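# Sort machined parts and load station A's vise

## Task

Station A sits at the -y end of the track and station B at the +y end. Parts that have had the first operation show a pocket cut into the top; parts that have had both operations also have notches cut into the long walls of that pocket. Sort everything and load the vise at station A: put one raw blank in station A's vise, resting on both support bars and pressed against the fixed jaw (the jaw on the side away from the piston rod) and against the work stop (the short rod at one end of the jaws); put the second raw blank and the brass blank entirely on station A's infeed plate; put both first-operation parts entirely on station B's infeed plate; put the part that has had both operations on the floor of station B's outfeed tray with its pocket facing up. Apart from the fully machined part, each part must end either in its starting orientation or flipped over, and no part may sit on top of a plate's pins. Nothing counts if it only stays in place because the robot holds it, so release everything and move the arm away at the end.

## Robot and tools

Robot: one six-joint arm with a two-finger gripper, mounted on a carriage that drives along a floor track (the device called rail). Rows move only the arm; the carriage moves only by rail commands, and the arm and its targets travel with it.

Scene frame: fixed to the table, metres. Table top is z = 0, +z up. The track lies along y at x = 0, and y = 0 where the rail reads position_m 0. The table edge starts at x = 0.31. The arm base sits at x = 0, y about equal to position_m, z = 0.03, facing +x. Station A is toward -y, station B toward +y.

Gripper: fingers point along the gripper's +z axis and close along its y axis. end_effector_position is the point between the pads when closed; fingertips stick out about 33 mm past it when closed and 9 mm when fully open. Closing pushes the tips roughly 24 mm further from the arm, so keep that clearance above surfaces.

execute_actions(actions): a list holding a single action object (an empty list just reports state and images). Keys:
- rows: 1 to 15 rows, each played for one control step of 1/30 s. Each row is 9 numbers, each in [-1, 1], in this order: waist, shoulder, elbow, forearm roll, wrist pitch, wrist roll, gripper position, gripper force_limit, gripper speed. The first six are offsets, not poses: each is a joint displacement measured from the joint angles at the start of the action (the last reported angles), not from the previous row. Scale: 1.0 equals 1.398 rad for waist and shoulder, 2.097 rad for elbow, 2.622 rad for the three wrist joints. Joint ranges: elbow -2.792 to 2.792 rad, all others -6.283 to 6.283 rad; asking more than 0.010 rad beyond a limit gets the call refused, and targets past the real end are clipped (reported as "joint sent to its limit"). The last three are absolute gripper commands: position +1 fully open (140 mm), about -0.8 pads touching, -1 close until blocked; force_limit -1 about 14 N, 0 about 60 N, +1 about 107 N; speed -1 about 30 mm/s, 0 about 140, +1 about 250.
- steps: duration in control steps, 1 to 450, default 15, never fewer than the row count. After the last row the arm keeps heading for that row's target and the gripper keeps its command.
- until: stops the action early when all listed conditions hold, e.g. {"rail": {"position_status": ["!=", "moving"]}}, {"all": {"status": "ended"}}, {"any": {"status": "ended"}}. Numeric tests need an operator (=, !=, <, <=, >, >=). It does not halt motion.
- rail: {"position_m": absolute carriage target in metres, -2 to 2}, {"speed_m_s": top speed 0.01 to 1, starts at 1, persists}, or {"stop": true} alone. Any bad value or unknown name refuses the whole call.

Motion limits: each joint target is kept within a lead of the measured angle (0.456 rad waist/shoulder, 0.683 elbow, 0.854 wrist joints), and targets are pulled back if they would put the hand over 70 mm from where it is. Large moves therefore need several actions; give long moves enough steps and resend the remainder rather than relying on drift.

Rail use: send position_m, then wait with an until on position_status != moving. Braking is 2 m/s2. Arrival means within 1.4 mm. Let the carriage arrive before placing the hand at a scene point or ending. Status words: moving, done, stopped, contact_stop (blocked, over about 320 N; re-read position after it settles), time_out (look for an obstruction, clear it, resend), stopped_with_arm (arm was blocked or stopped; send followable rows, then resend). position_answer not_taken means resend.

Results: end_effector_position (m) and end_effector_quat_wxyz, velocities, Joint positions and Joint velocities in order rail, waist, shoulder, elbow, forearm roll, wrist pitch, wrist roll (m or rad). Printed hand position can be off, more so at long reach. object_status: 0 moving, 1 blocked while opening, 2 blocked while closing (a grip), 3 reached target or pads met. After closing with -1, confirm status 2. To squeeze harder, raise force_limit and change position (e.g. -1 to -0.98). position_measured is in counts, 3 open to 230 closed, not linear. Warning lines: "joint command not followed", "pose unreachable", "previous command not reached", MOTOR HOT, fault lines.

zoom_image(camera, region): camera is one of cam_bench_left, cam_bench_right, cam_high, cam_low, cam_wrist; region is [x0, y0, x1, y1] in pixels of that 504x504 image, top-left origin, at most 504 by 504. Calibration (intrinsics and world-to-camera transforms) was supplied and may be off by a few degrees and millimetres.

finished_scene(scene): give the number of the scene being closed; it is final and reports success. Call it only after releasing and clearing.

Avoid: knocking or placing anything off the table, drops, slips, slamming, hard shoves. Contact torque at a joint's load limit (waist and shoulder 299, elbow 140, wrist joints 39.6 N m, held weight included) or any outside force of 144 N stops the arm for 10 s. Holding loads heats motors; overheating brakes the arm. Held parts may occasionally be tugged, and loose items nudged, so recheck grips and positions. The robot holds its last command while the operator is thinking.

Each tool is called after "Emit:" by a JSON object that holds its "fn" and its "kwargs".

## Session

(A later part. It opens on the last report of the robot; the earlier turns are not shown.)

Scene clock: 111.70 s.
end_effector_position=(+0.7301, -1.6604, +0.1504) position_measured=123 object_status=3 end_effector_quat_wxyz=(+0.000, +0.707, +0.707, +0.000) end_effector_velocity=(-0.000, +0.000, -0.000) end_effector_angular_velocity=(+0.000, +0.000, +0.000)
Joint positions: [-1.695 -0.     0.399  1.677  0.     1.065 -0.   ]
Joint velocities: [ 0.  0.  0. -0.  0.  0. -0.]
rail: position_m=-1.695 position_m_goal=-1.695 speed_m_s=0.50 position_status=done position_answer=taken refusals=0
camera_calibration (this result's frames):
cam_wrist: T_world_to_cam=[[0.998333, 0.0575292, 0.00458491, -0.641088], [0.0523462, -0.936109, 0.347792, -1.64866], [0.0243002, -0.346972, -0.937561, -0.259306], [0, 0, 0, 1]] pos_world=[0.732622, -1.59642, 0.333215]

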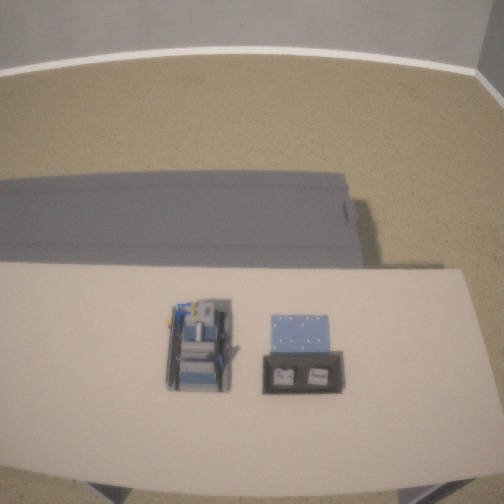

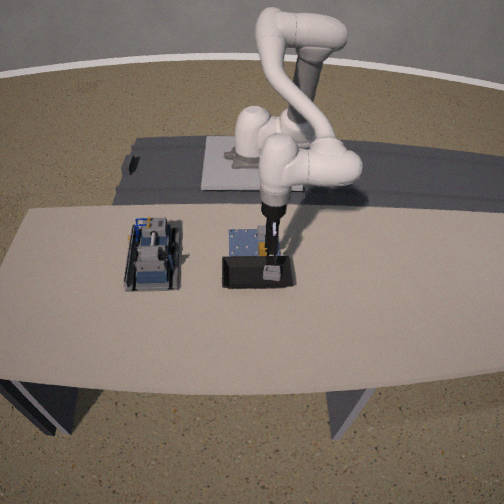

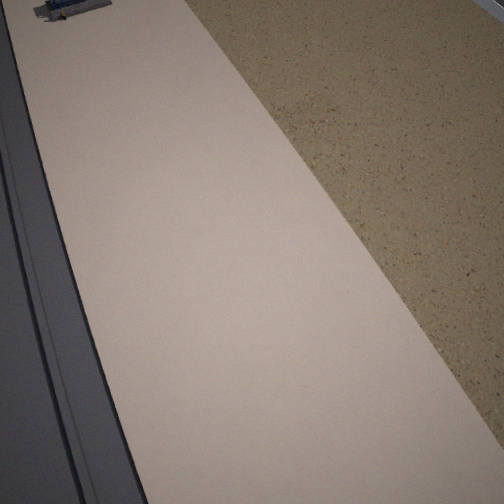

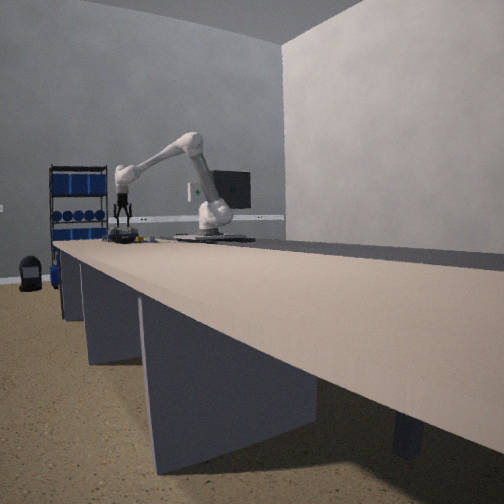

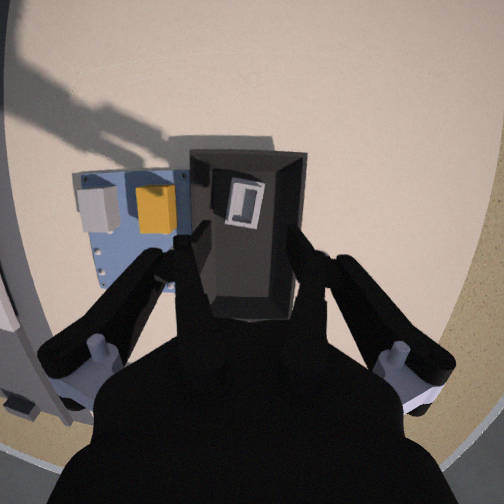

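Emit:
{"fn": "execute_actions", "kwargs": {"actions": [{"rail":{"position_m":-1.682,"speed_m_s":0.1},"rows":[[0,0.003,0.0025,0,-0.0035,0.006,0.05,0.3,-0.3],[0,0.008,0.0066,0,-0.0097,0.014,0.05,0.3,-0.3],[0,0.0146,0.0115,0,-0.017,0.023,0.05,0.3,-0.3],[0,0.021,0.0165,0,-0.0243,0.032,0.05,0.3,-0.3],[0,0.027,0.0215,0,-0.0316,0.039,0.05,0.3,-0.3],[0,0.033,0.0264,0,-0.039,0.044,0.05,0.3,-0.3],[0,0.038,0.0303,0,-0.0447,0.0458,0.05,0.3,-0.3],[0,0.0416,0.033,0,-0.0486,0.0458,0.05,0.3,-0.3]],"steps":20}]}}

Emit:
{"fn": "zoom_image", "kwargs": {"camera": "cam_wrist", "region": [170, 150, 320, 290]}}

Scene clock: 117.03 s.
end_effector_position=(+0.7245, -1.6474, +0.0755) position_measured=123 object_status=3 end_effector_quat_wxyz=(+0.000, +0.748, +0.663, +0.000) end_effector_velocity=(-0.000, +0.000, -0.000) end_effector_angular_velocity=(+0.000, +0.000, -0.000)
Joint positions: [-1.682 -0.     0.457  1.747  0.     0.937  0.12 ]
Joint velocities: [ 0. -0. -0.  0.  0. -0.  0.]
rail: position_m=-1.682 position_m_goal=-1.682 speed_m_s=0.10 position_status=done position_answer=taken refusals=0
camera_calibration (this result's frames):
cam_wrist: T_world_to_cam=[[0.998036, -0.0624688, 0.00457423, -0.833427], [-0.0601568, -0.935631, 0.347816, -1.52788], [-0.0174479, -0.347409, -0.937552, -0.295372], [0, 0, 0, 1]] pos_world=[0.734724, -1.58421, 0.258307]

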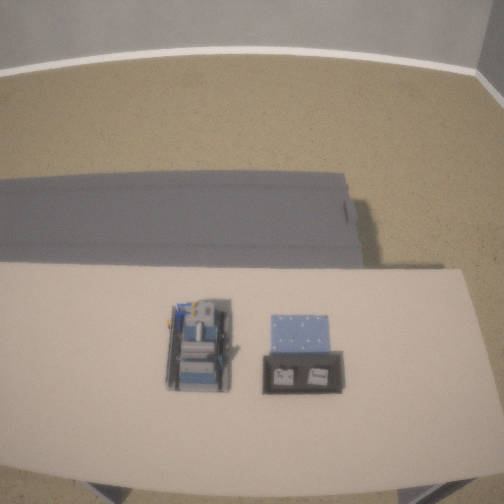

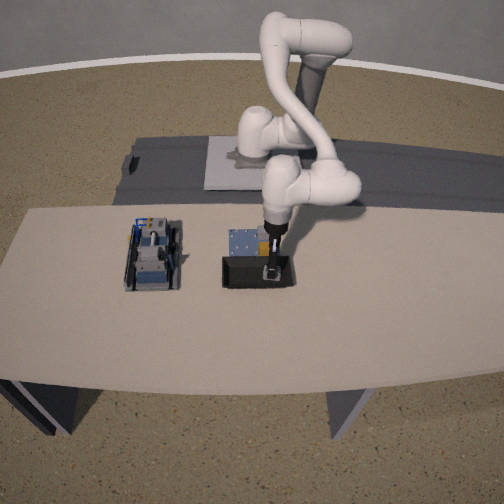

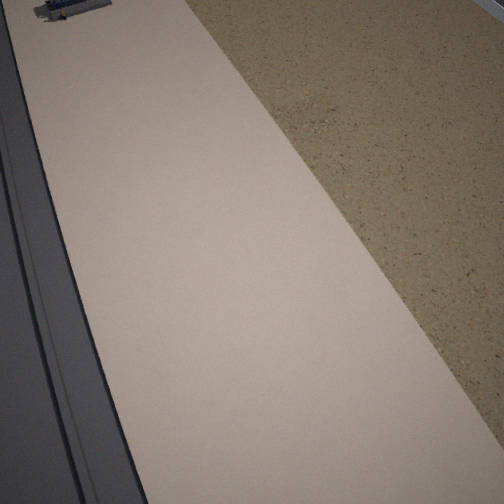

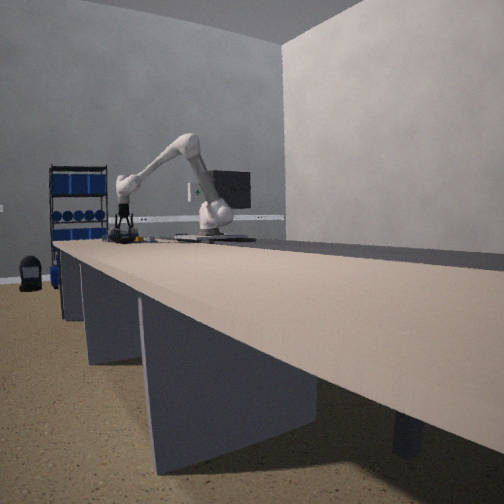

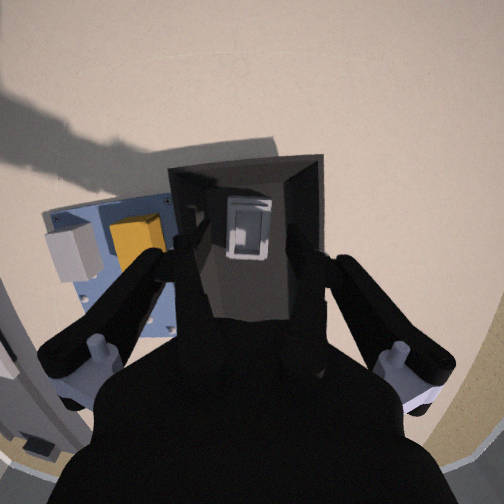

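Region (170, 150, 320, 290) of cam_wrist's 504x504 image, scaled by 3.360, with more detail than that image has; it fills the top 470 rows of this view, and the rest is white.

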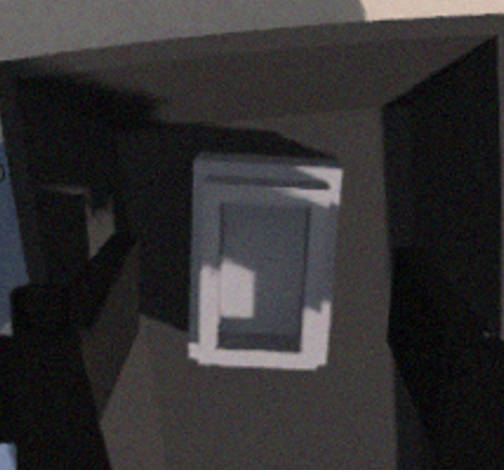

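Emit:
{"fn": "execute_actions", "kwargs": {"actions": [{"rows":[[0,0.003,0.0013,0,-0.0027,0,-0.05,0.3,-0.3],[0,0.007,0.003,0,-0.006,0,-0.05,0.3,-0.3],[0,0.011,0.0046,0,-0.0096,0,-0.05,0.3,-0.3],[0,0.014,0.006,0,-0.0123,0,-0.05,0.3,-0.3],[0,0.0157,0.0066,0,-0.0137,0,-0.05,0.3,-0.3],[0,0.0157,0.0066,0,-0.0137,0,-0.05,0.3,-0.3],[0,0.0157,0.0066,0,-0.0137,0,-0.05,0.3,-0.3],[0,0.0157,0.0066,0,-0.0137,0,-0.05,0.3,-0.3],[0,0.0157,0.0066,0,-0.0137,0,-0.05,0.3,-0.3],[0,0.0157,0.0066,0,-0.0137,0,-0.05,0.3,-0.3],[0,0.0157,0.0066,0,-0.0137,0,-0.05,0.3,-0.3],[0,0.0157,0.0066,0,-0.0137,0,-1,0.4,-0.5]],"steps":30}]}}

Scene clock: 124.13 s.
end_effector_position=(+0.7246, -1.6475, +0.0535) position_measured=173 object_status=2 end_effector_quat_wxyz=(+0.000, +0.748, +0.663, +0.000) end_effector_velocity=(-0.000, +0.000, -0.000) end_effector_angular_velocity=(+0.000, +0.000, -0.000)
Joint positions: [-1.682 -0.     0.479  1.76   0.     0.901  0.12 ]
Joint velocities: [ 0. -0.  0.  0.  0.  0.  0.]
rail: position_m=-1.682 position_m_goal=-1.682 speed_m_s=0.10 position_status=done position_answer=taken refusals=0
camera_calibration (this result's frames):
cam_wrist: T_world_to_cam=[[0.998036, -0.0624638, 0.00478655, -0.833402], [-0.0602258, -0.935623, 0.347824, -1.52017], [-0.017248, -0.347429, -0.937548, -0.316184], [0, 0, 0, 1]] pos_world=[0.734758, -1.58422, 0.236304]

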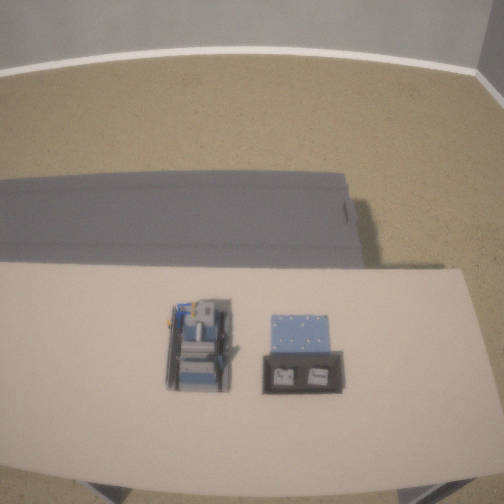

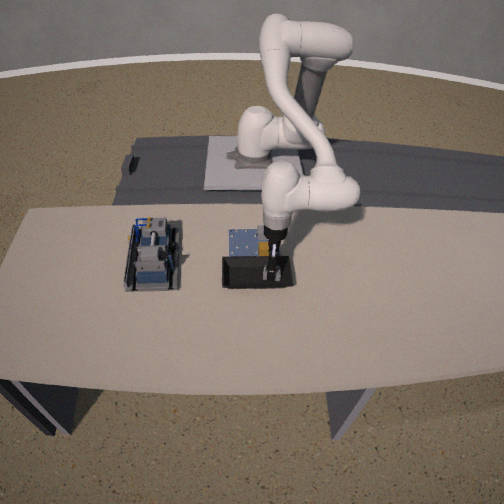

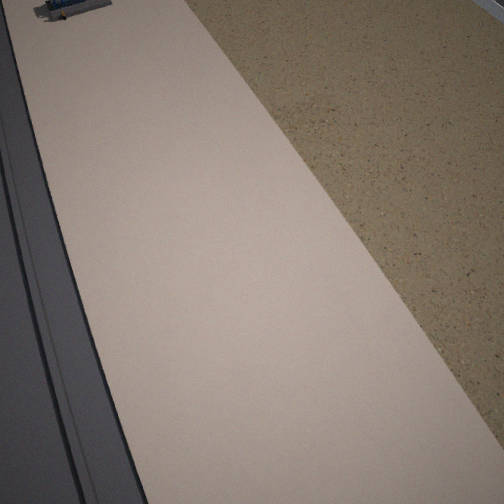

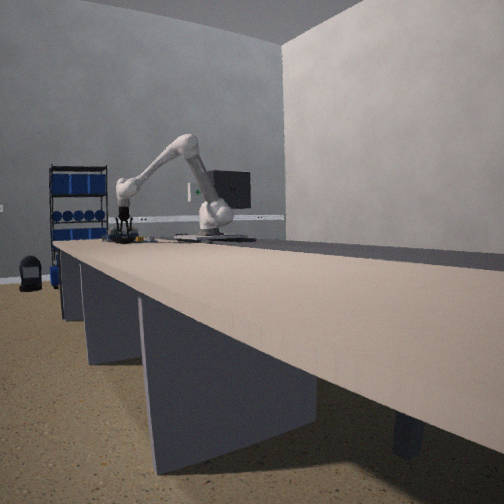

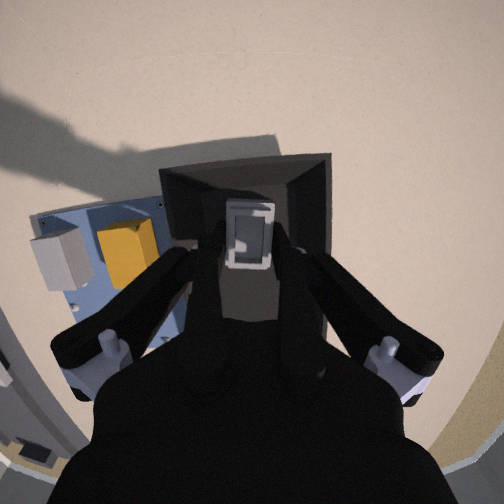

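Emit:
{"fn": "execute_actions", "kwargs": {"actions": [{"rows":[[0,-0.003,-0.0013,0,0.0027,0,-1,0.4,-0.5],[0,-0.008,-0.0035,0,0.007,0,-1,0.4,-0.5],[0,-0.0157,-0.0066,0,0.0137,0,-1,0.4,-0.5],[0,-0.024,-0.013,0,0.0234,0,-1,0.4,-0.5],[0,-0.0325,-0.02,0,0.033,0,-1,0.4,-0.5],[0,-0.041,-0.0265,0,0.043,0,-1,0.4,-0.5],[0,-0.049,-0.033,0,0.0527,0,-1,0.4,-0.5],[0,-0.054,-0.037,0,0.059,0,-1,0.4,-0.5],[0,-0.0574,-0.0396,0,0.0624,0,-1,0.4,-0.5]],"steps":18}]}}

Emit:
{"fn": "execute_actions", "kwargs": {"actions": [{"rail":{"position_m":1.93,"speed_m_s":1.0},"rows":[[0,-0.006,0.0025,0,0.001,-0.0015,-1,0.4,-0.5],[0,-0.015,0.006,0,0.003,-0.004,-1,0.4,-0.5],[0,-0.028,0.0116,0,0.0054,-0.007,-1,0.4,-0.5],[0,-0.044,0.0186,0,0.0087,-0.011,-1,0.4,-0.5],[0,-0.061,0.0256,0,0.012,-0.015,-1,0.4,-0.5],[0,-0.077,0.0326,0,0.015,-0.019,-1,0.4,-0.5],[0,-0.094,0.0396,0,0.0185,-0.0234,-1,0.4,-0.5],[0,-0.11,0.0466,0,0.0217,-0.0275,-1,0.4,-0.5],[0,-0.127,0.0535,0,0.025,-0.0316,-1,0.4,-0.5],[0,-0.144,0.0605,0,0.028,-0.0357,-1,0.4,-0.5],[0,-0.158,0.0667,0,0.031,-0.0394,-1,0.4,-0.5],[0,-0.17,0.0714,0,0.0333,-0.042,-1,0.4,-0.5],[0,-0.179,0.0753,0,0.035,-0.0444,-1,0.4,-0.5],[0,-0.1842,0.0776,0,0.0362,-0.0458,-1,0.4,-0.5]],"steps":200,"until":{"rail":{"position_status":["!=","moving"],"position_m":[">",1.9]}}}]}}

Emit:
{"fn": "zoom_image", "kwargs": {"camera": "cam_wrist", "region": [170, 40, 450, 290]}}

Scene clock: 135.13 s.
end_effector_position=(+0.7299, -1.6474, +0.1504) position_measured=173 object_status=2 end_effector_quat_wxyz=(-0.000, +0.748, +0.663, +0.000) end_effector_velocity=(+0.000, -0.001, +0.000) end_effector_angular_velocity=(-0.002, -0.000, +0.001)
Joint positions: [-1.682 -0.     0.399  1.678  0.     1.065  0.12 ]
Joint velocities: [ 0.     0.    -0.    -0.001 -0.002  0.    -0.   ]
rail: position_m=-1.682 position_m_goal=-1.682 speed_m_s=0.10 position_status=done position_answer=taken refusals=0
camera_calibration (this result's frames):
cam_wrist: T_world_to_cam=[[0.998037, -0.0624738, 0.00431256, -0.839101], [-0.0600717, -0.935657, 0.347762, -1.5537], [-0.0176909, -0.347338, -0.937573, -0.224721], [0, 0, 0, 1]] pos_world=[0.740145, -1.58421, 0.333244]

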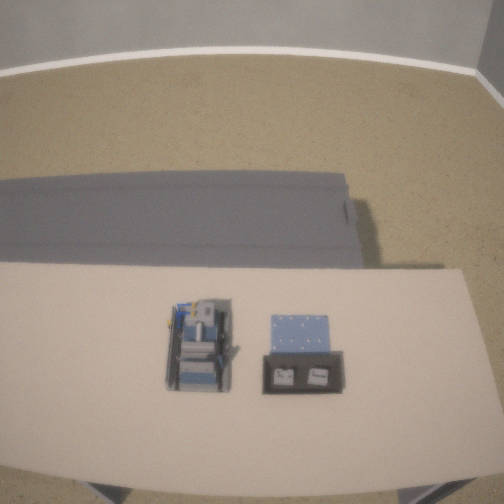

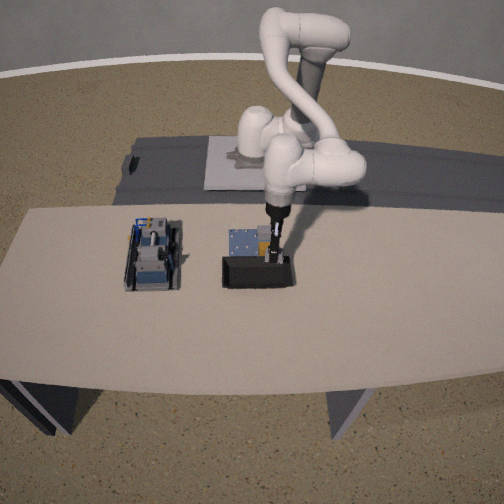

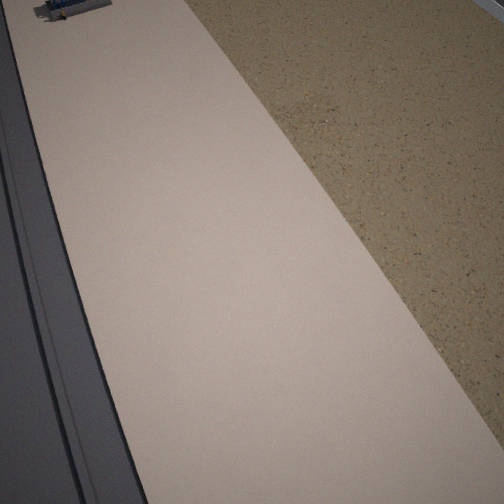

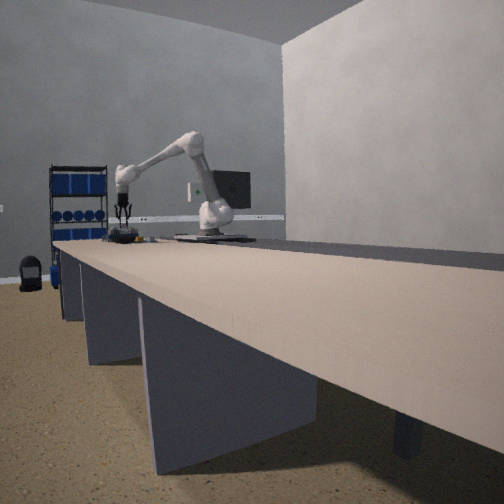

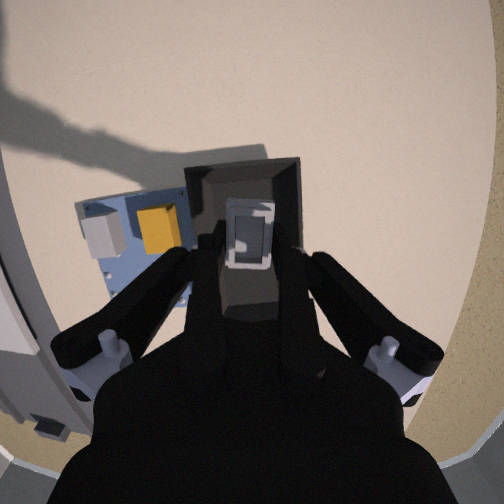

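Scene clock: 139.27 s.
end_effector_position=(+0.5999, +1.9654, +0.2404) position_measured=173 object_status=2 end_effector_quat_wxyz=(-0.000, +0.707, +0.707, +0.000) end_effector_velocity=(-0.000, -0.003, +0.000) end_effector_angular_velocity=(-0.000, -0.000, -0.000)
Joint positions: [ 1.931 -0.     0.141  1.84   0.     1.16  -0.   ]
Joint velocities: [-0.003 -0.    -0.     0.     0.     0.     0.   ]
rail: position_m=1.931 position_m_goal=1.930 speed_m_s=1.00 position_status=done position_answer=taken refusals=0
camera_calibration (this result's frames):
cam_wrist: T_world_to_cam=[[0.998334, 0.0575453, 0.00423682, -0.720037], [0.0524832, -0.936116, 0.347754, 1.72091], [0.0239778, -0.346953, -0.937576, 1.08648], [0, 0, 0, 1]] pos_world=[0.602467, 2.02937, 0.423253]

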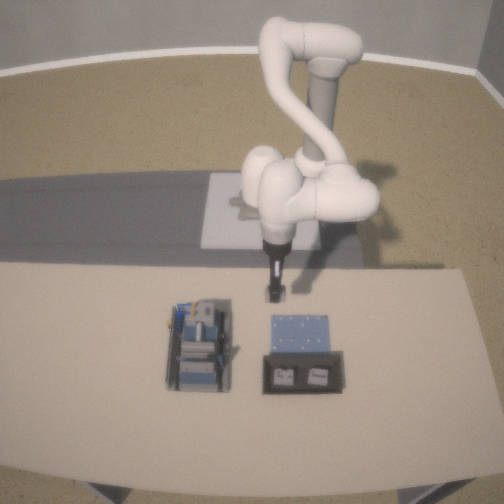

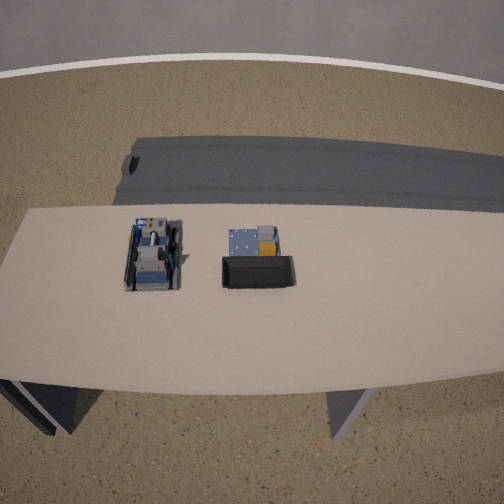

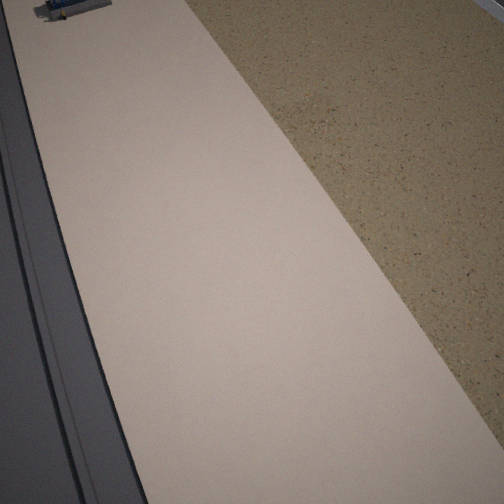

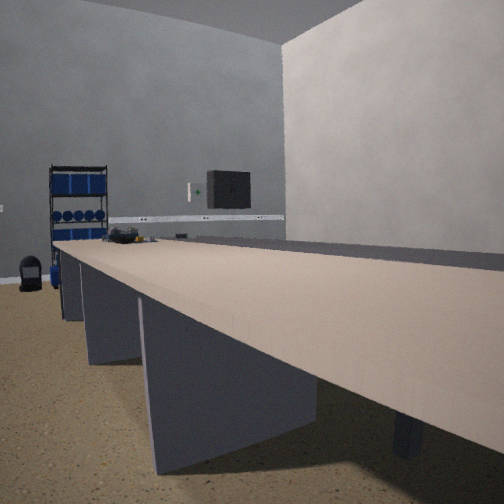

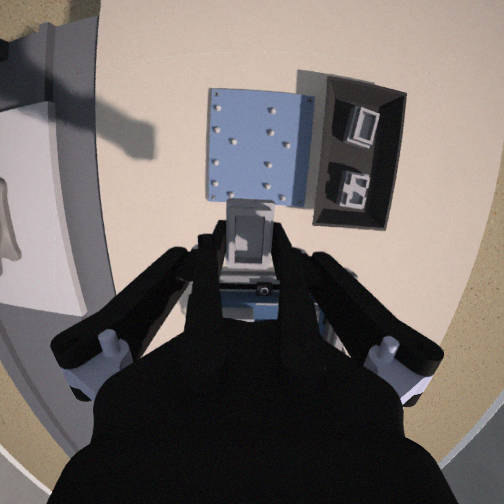

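Region (170, 40, 450, 290) of cam_wrist's 504x504 image, scaled by 1.800, with more detail than that image has; it fills the top 450 rows of this view, and the rest is white.

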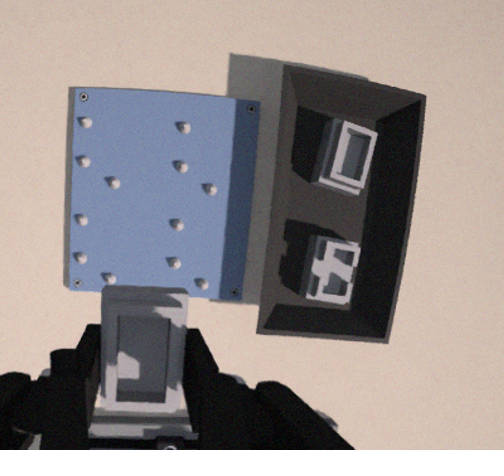

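Emit:
{"fn": "execute_actions", "kwargs": {"actions": [{"rail":{"position_m":1.985,"speed_m_s":0.2},"rows":[[0,0.003,0.003,0,-0.004,0,-1,0.4,-0.5],[0,0.008,0.008,0,-0.011,0,-1,0.4,-0.5],[0,0.0167,0.016,0,-0.022,0,-1,0.4,-0.5],[0,0.025,0.024,0,-0.033,0,-1,0.4,-0.5],[0,0.0334,0.032,0,-0.0437,0,-1,0.4,-0.5],[0,0.042,0.0405,0,-0.0546,0,-1,0.4,-0.5],[0,0.05,0.0485,0,-0.0655,0,-1,0.4,-0.5],[0,0.0585,0.0566,0,-0.0764,0,-1,0.4,-0.5],[0,0.067,0.0647,0,-0.0874,0,-1,0.4,-0.5],[0,0.075,0.073,0,-0.098,0,-1,0.4,-0.5],[0,0.08,0.078,0,-0.105,0,-1,0.4,-0.5],[0,0.0835,0.0809,0,-0.1092,0,-1,0.4,-0.5]],"steps":26}]}}

Emit:
{"fn": "zoom_image", "kwargs": {"camera": "cam_wrist", "region": [150, 100, 350, 300]}}

Scene clock: 148.87 s.
end_effector_position=(+0.5867, +2.0196, +0.0904) position_measured=173 object_status=2 end_effector_quat_wxyz=(-0.000, +0.707, +0.707, +0.000) end_effector_velocity=(-0.000, +0.000, -0.000) end_effector_angular_velocity=(+0.000, -0.000, -0.000)
Joint positions: [ 1.985 -0.     0.258  2.01   0.     0.873 -0.   ]
Joint velocities: [ 0. -0. -0.  0.  0. -0. -0.]
rail: position_m=1.985 position_m_goal=1.985 speed_m_s=0.20 position_status=done position_answer=taken refusals=0
camera_calibration (this result's frames):
cam_wrist: T_world_to_cam=[[0.998341, 0.0574397, 0.00407757, -0.709195], [0.0524381, -0.936099, 0.347805, 1.8245], [0.0237948, -0.347014, -0.937558, 0.965157], [0, 0, 0, 1]] pos_world=[0.58938, 2.08357, 0.273213]

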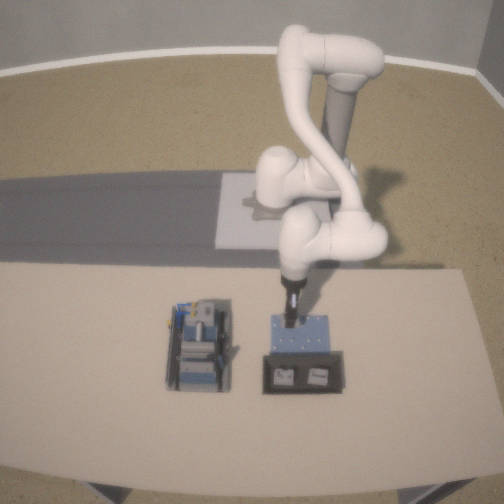

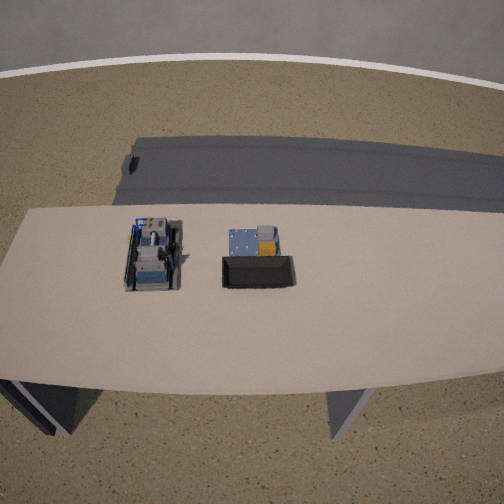

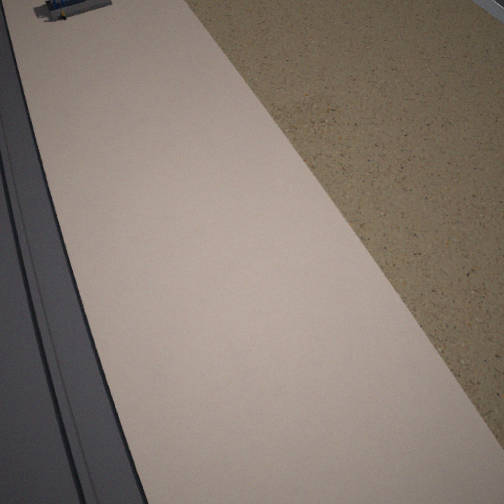

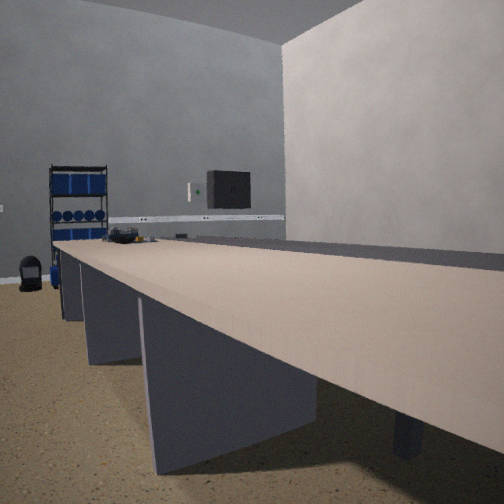

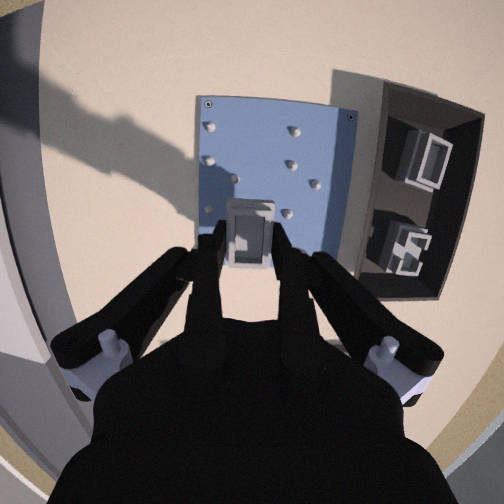

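Region (150, 100, 350, 300) of cam_wrist's 504x504 image, scaled by 2.520, with more detail than that image has.

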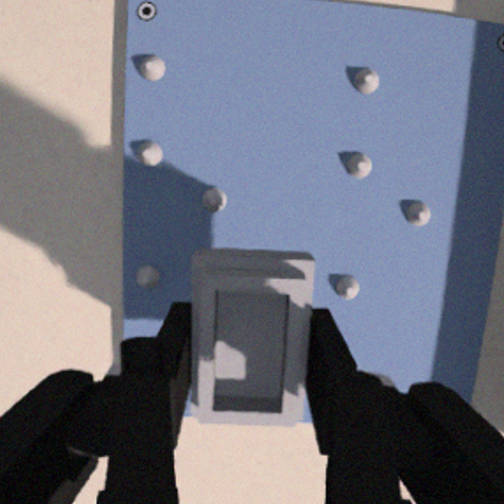

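Emit:
{"fn": "execute_actions", "kwargs": {"actions": [{"rows":[[0,0.003,0.0012,0,-0.0026,0,-1,0.4,-0.5],[0,0.008,0.0032,0,-0.0068,0,-1,0.4,-0.5],[0,0.0135,0.0054,0,-0.0115,0,-1,0.4,-0.5],[0,0.019,0.0075,0,-0.016,0,-1,0.4,-0.5],[0,0.0235,0.0093,0,-0.02,0,-1,0.4,-0.5],[0,0.027,0.0107,0,-0.023,0,-1,0.4,-0.5],[0,0.029,0.0115,0,-0.0247,0,-1,0.4,-0.5],[0,0.03,0.0119,0,-0.0255,0,-1,0.4,-0.5]],"steps":20}]}}

Scene clock: 153.83 s.
end_effector_position=(+0.5868, +2.0196, +0.0554) position_measured=173 object_status=2 end_effector_quat_wxyz=(-0.000, +0.707, +0.707, +0.000) end_effector_velocity=(-0.000, -0.000, -0.000) end_effector_angular_velocity=(-0.000, +0.000, +0.000)
Joint positions: [ 1.985 -0.     0.3    2.035  0.     0.807 -0.   ]
Joint velocities: [ 0.  0.  0.  0. -0. -0. -0.]
rail: position_m=1.985 position_m_goal=1.985 speed_m_s=0.20 position_status=done position_answer=taken refusals=0
camera_calibration (this result's frames):
cam_wrist: T_world_to_cam=[[0.998339, 0.0574723, 0.00405617, -0.709138], [0.0524758, -0.936093, 0.347815, 1.83665], [0.0237867, -0.347025, -0.937554, 0.932388], [0, 0, 0, 1]] pos_world=[0.589402, 2.08359, 0.238227]

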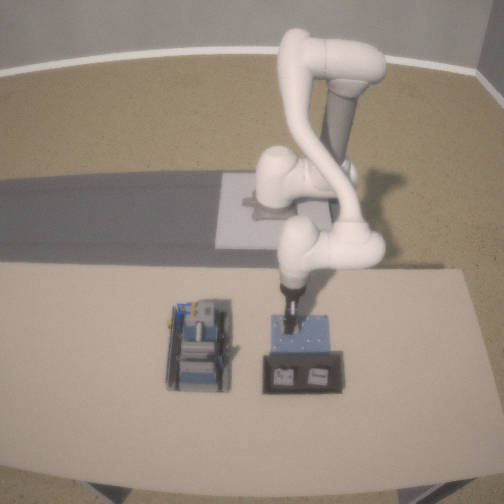

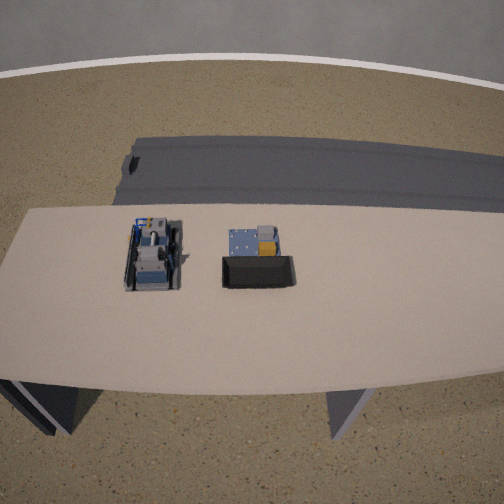

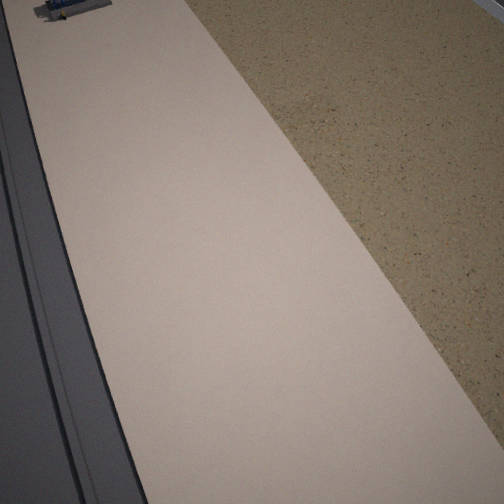

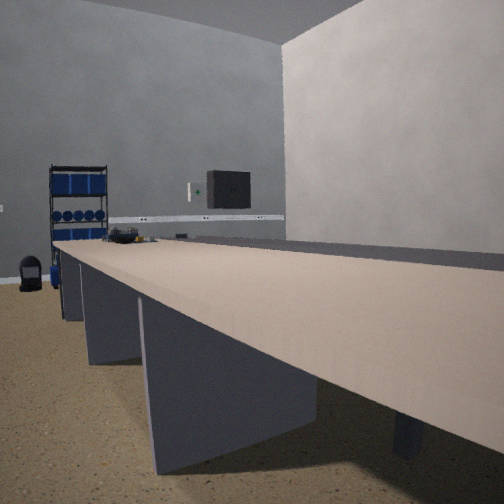

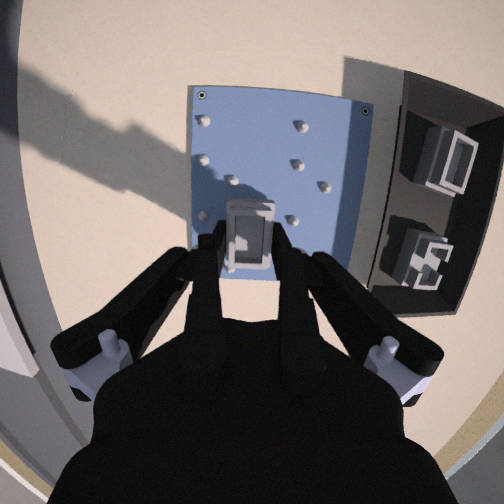

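Emit:
{"fn": "execute_actions", "kwargs": {"actions": [{"rows":[[0,0,0,0,0,0,-0.05,0.3,-0.3]],"steps":12}]}}

Scene clock: 156.23 s.
end_effector_position=(+0.5868, +2.0196, +0.0554) position_measured=135 object_status=0 end_effector_quat_wxyz=(-0.000, +0.707, +0.707, -0.000) end_effector_velocity=(-0.000, -0.000, -0.000) end_effector_angular_velocity=(-0.000, +0.000, -0.000)
Joint positions: [ 1.985 -0.     0.3    2.035  0.     0.807 -0.   ]
Joint velocities: [ 0. -0.  0. -0. -0.  0.  0.]
rail: position_m=1.985 position_m_goal=1.985 speed_m_s=0.20 position_status=done position_answer=taken refusals=0
camera_calibration (this result's frames):
cam_wrist: T_world_to_cam=[[0.998342, 0.0574261, 0.00402488, -0.70904], [0.0524433, -0.936095, 0.347816, 1.83665], [0.0237414, -0.347028, -0.937554, 0.93239], [0, 0, 0, 1]] pos_world=[0.589408, 2.08356, 0.238205]

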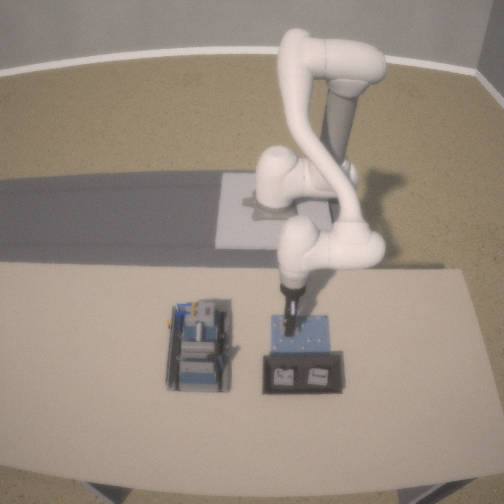

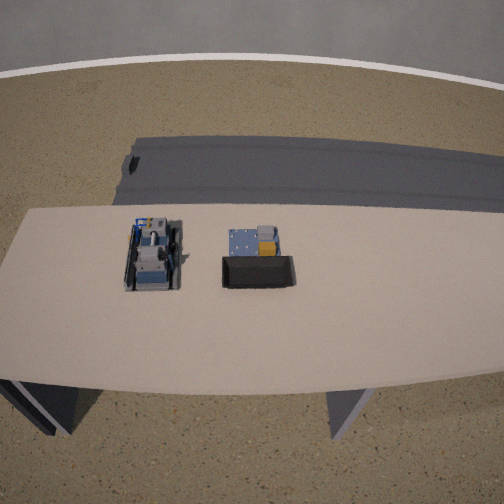

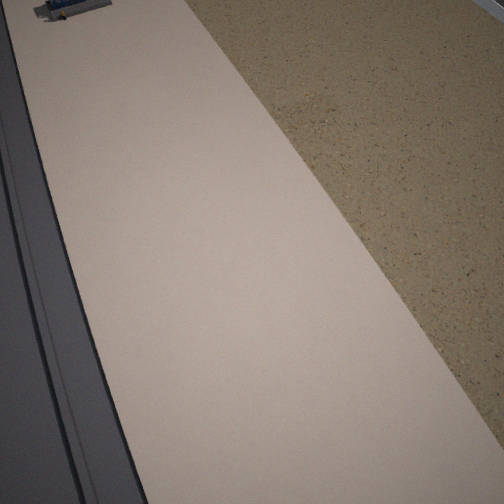

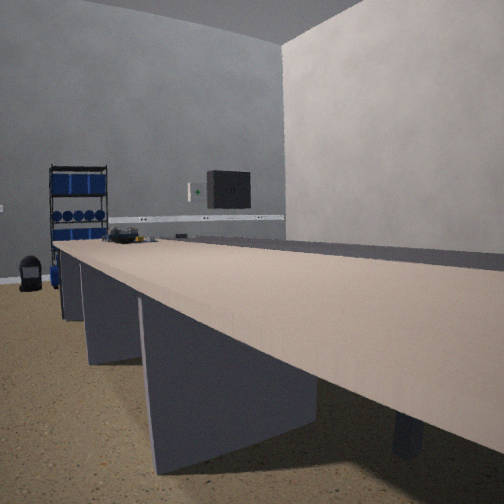

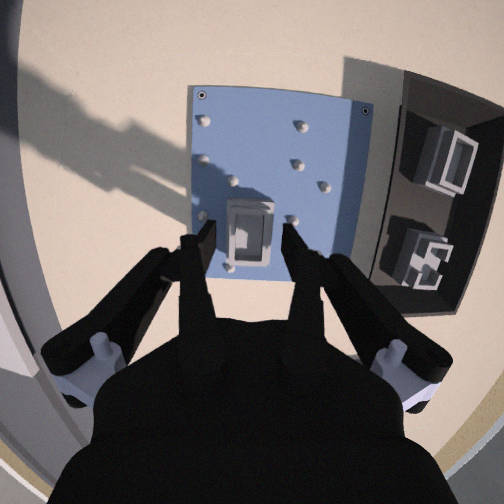

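Emit:
{"fn": "execute_actions", "kwargs": {"actions": [{"rows":[[0,-0.004,-0.0016,0,0.0034,0,0.05,0.3,-0.3],[0,-0.011,-0.0044,0,0.0094,0,0.05,0.3,-0.3],[0,-0.02,-0.008,0,0.017,0,0.05,0.3,-0.3],[0,-0.03,-0.0119,0,0.0255,0,0.05,0.3,-0.3],[0,-0.041,-0.018,0,0.036,0,0.05,0.3,-0.3],[0,-0.052,-0.024,0,0.047,0,0.05,0.3,-0.3],[0,-0.063,-0.03,0,0.0575,0,0.05,0.3,-0.3],[0,-0.071,-0.034,0,0.065,0,0.05,0.3,-0.3],[0,-0.0752,-0.0363,0,0.0691,0,0.05,0.3,-0.3]],"steps":18}]}}

Emit:
{"fn": "execute_actions", "kwargs": {"actions": [{"rows":[[0.002,0.0065,-0.006,0,0.0015,0.001,0.05,0.3,-0.3],[0.006,0.017,-0.0164,0,0.004,0.003,0.05,0.3,-0.3],[0.011,0.032,-0.031,0,0.0074,0.006,0.05,0.3,-0.3],[0.0174,0.0516,-0.049,0,0.012,0.0093,0.05,0.3,-0.3],[0.024,0.071,-0.0677,0,0.0163,0.0128,0.05,0.3,-0.3],[0.0305,0.09,-0.086,0,0.0207,0.0163,0.05,0.3,-0.3],[0.037,0.11,-0.1047,0,0.0252,0.0197,0.05,0.3,-0.3],[0.0435,0.129,-0.123,0,0.0296,0.0232,0.05,0.3,-0.3],[0.05,0.1485,-0.1416,0,0.034,0.0267,0.05,0.3,-0.3],[0.0566,0.168,-0.16,0,0.0385,0.03,0.05,0.3,-0.3],[0.0624,0.185,-0.1765,0,0.0425,0.0333,0.05,0.3,-0.3],[0.0667,0.198,-0.189,0,0.0454,0.0356,0.05,0.3,-0.3],[0.0703,0.2087,-0.199,0,0.048,0.0375,0.05,0.3,-0.3],[0.0725,0.2152,-0.2052,0,0.0494,0.0387,0.05,0.3,-0.3]],"steps":30}]}}

Emit:
{"fn": "zoom_image", "kwargs": {"camera": "cam_wrist", "region": [170, 150, 320, 290]}}

Scene clock: 166.57 s.
end_effector_position=(+0.5867, +2.0196, +0.1504) position_measured=123 object_status=3 end_effector_quat_wxyz=(-0.000, +0.707, +0.707, +0.000) end_effector_velocity=(+0.001, -0.000, +0.001) end_effector_angular_velocity=(-0.000, -0.001, +0.000)
Joint positions: [ 1.985 -0.     0.195  1.959  0.     0.988 -0.   ]
Joint velocities: [ 0.    -0.     0.    -0.002 -0.     0.     0.   ]
rail: position_m=1.985 position_m_goal=1.985 speed_m_s=0.20 position_status=done position_answer=taken refusals=0
camera_calibration (this result's frames):
cam_wrist: T_world_to_cam=[[0.998336, 0.0575167, 0.00410725, -0.709557], [0.0525004, -0.936102, 0.347788, 1.80362], [0.0238485, -0.346994, -0.937564, 1.02136], [0, 0, 0, 1]] pos_world=[0.589328, 2.08359, 0.333223]

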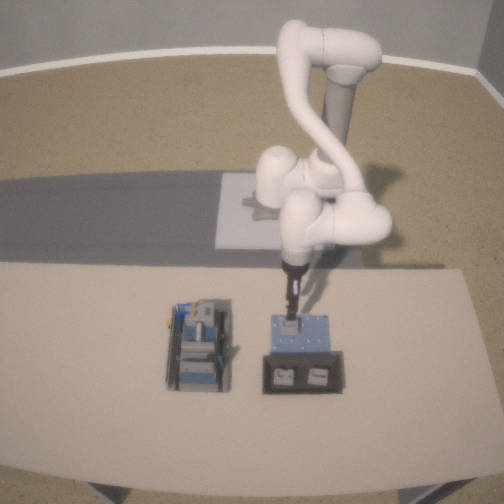

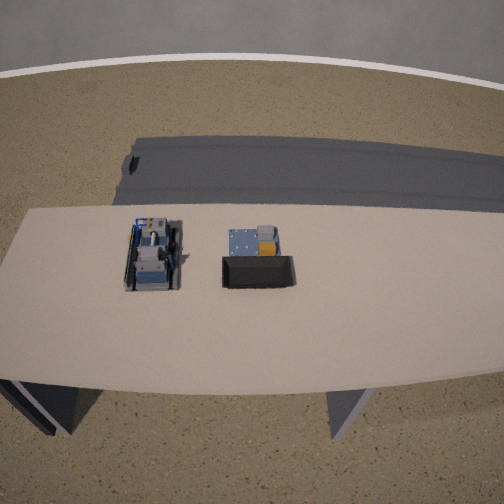

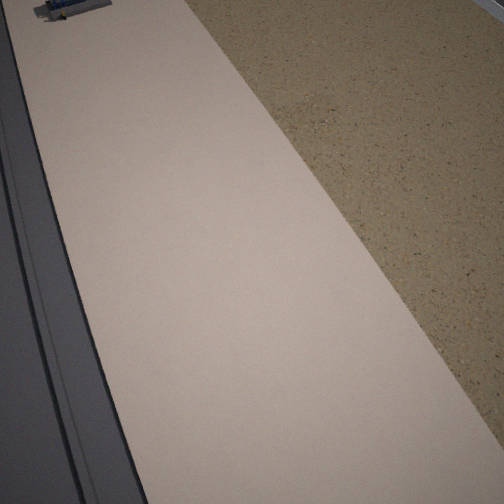

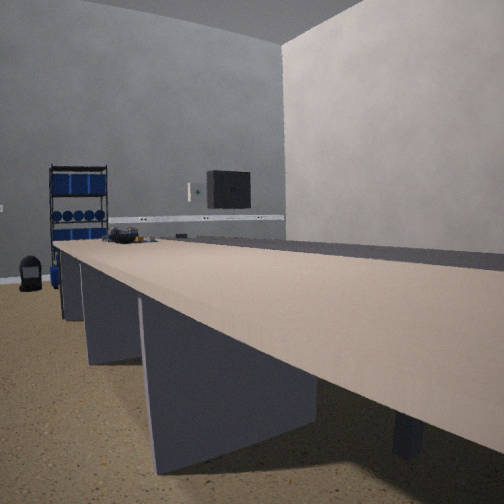

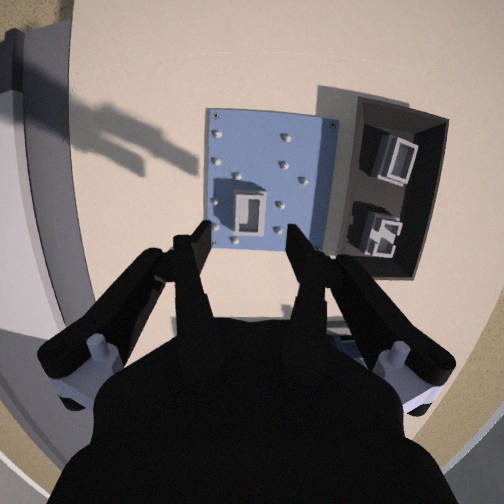

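Scene clock: 167.57 s.
end_effector_position=(+0.7898, +2.1001, +0.1503) position_measured=123 object_status=3 end_effector_quat_wxyz=(-0.000, +0.707, +0.707, +0.000) end_effector_velocity=(+0.000, +0.000, +0.000) end_effector_angular_velocity=(+0.000, -0.000, +0.000)
Joint positions: [1.985 0.101 0.496 1.529 0.    1.117 0.101]
Joint velocities: [ 0.  0. -0. -0. -0. -0.  0.]
rail: position_m=1.985 position_m_goal=1.985 speed_m_s=0.20 position_status=done position_answer=taken refusals=0
camera_calibration (this result's frames):
cam_wrist: T_world_to_cam=[[0.99834, 0.0574552, 0.00404018, -0.91682], [0.0524661, -0.936105, 0.347786, 1.86835], [0.0237641, -0.346997, -0.937565, 1.0444], [0, 0, 0, 1]] pos_world=[0.792454, 2.16405, 0.333109]

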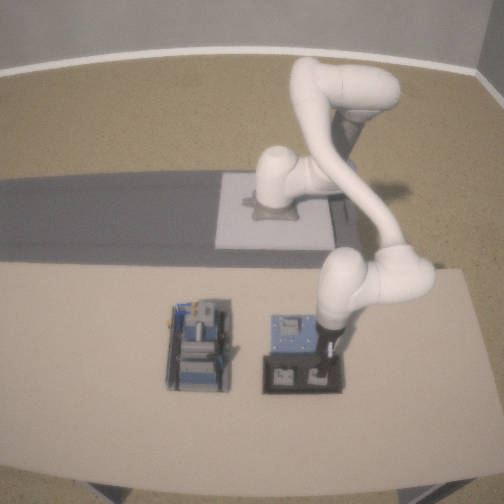

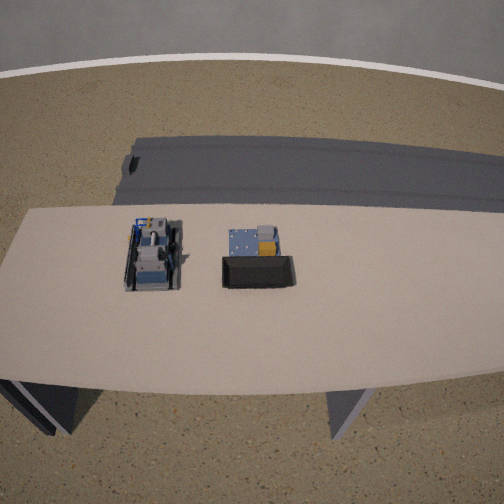

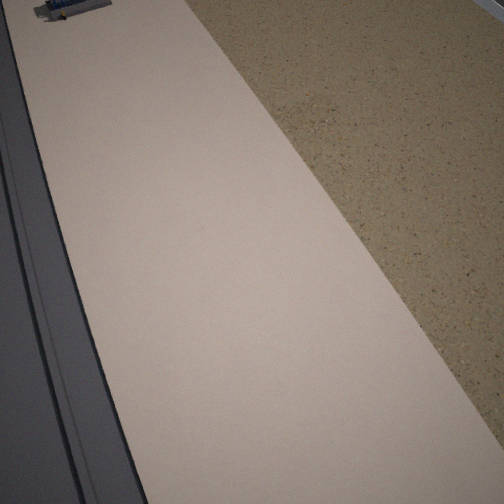

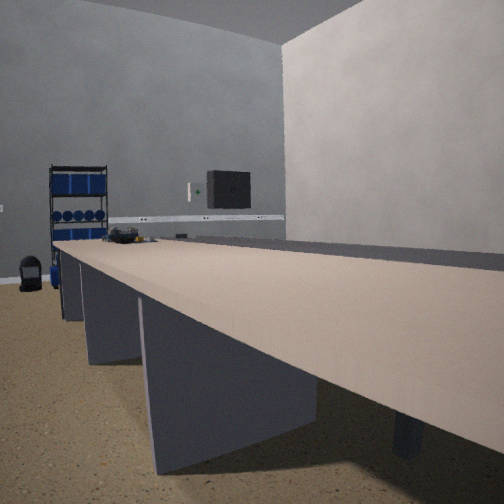

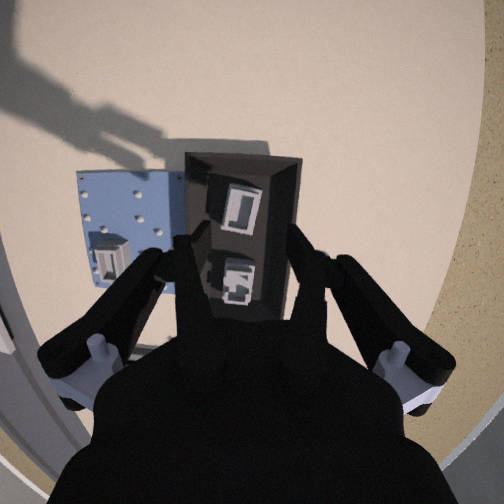

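Region (170, 150, 320, 290) of cam_wrist's 504x504 image, scaled by 3.360, with more detail than that image has; it fills the top 470 rows of this view, and the rest is white.

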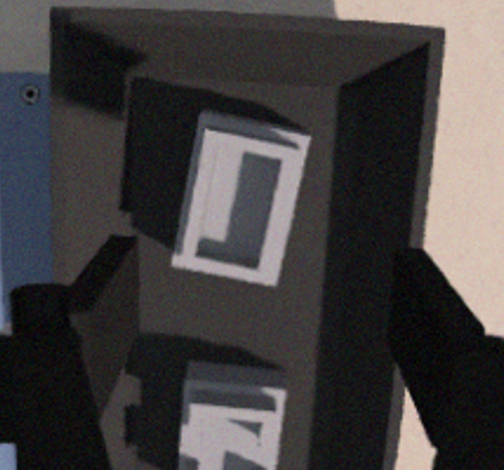

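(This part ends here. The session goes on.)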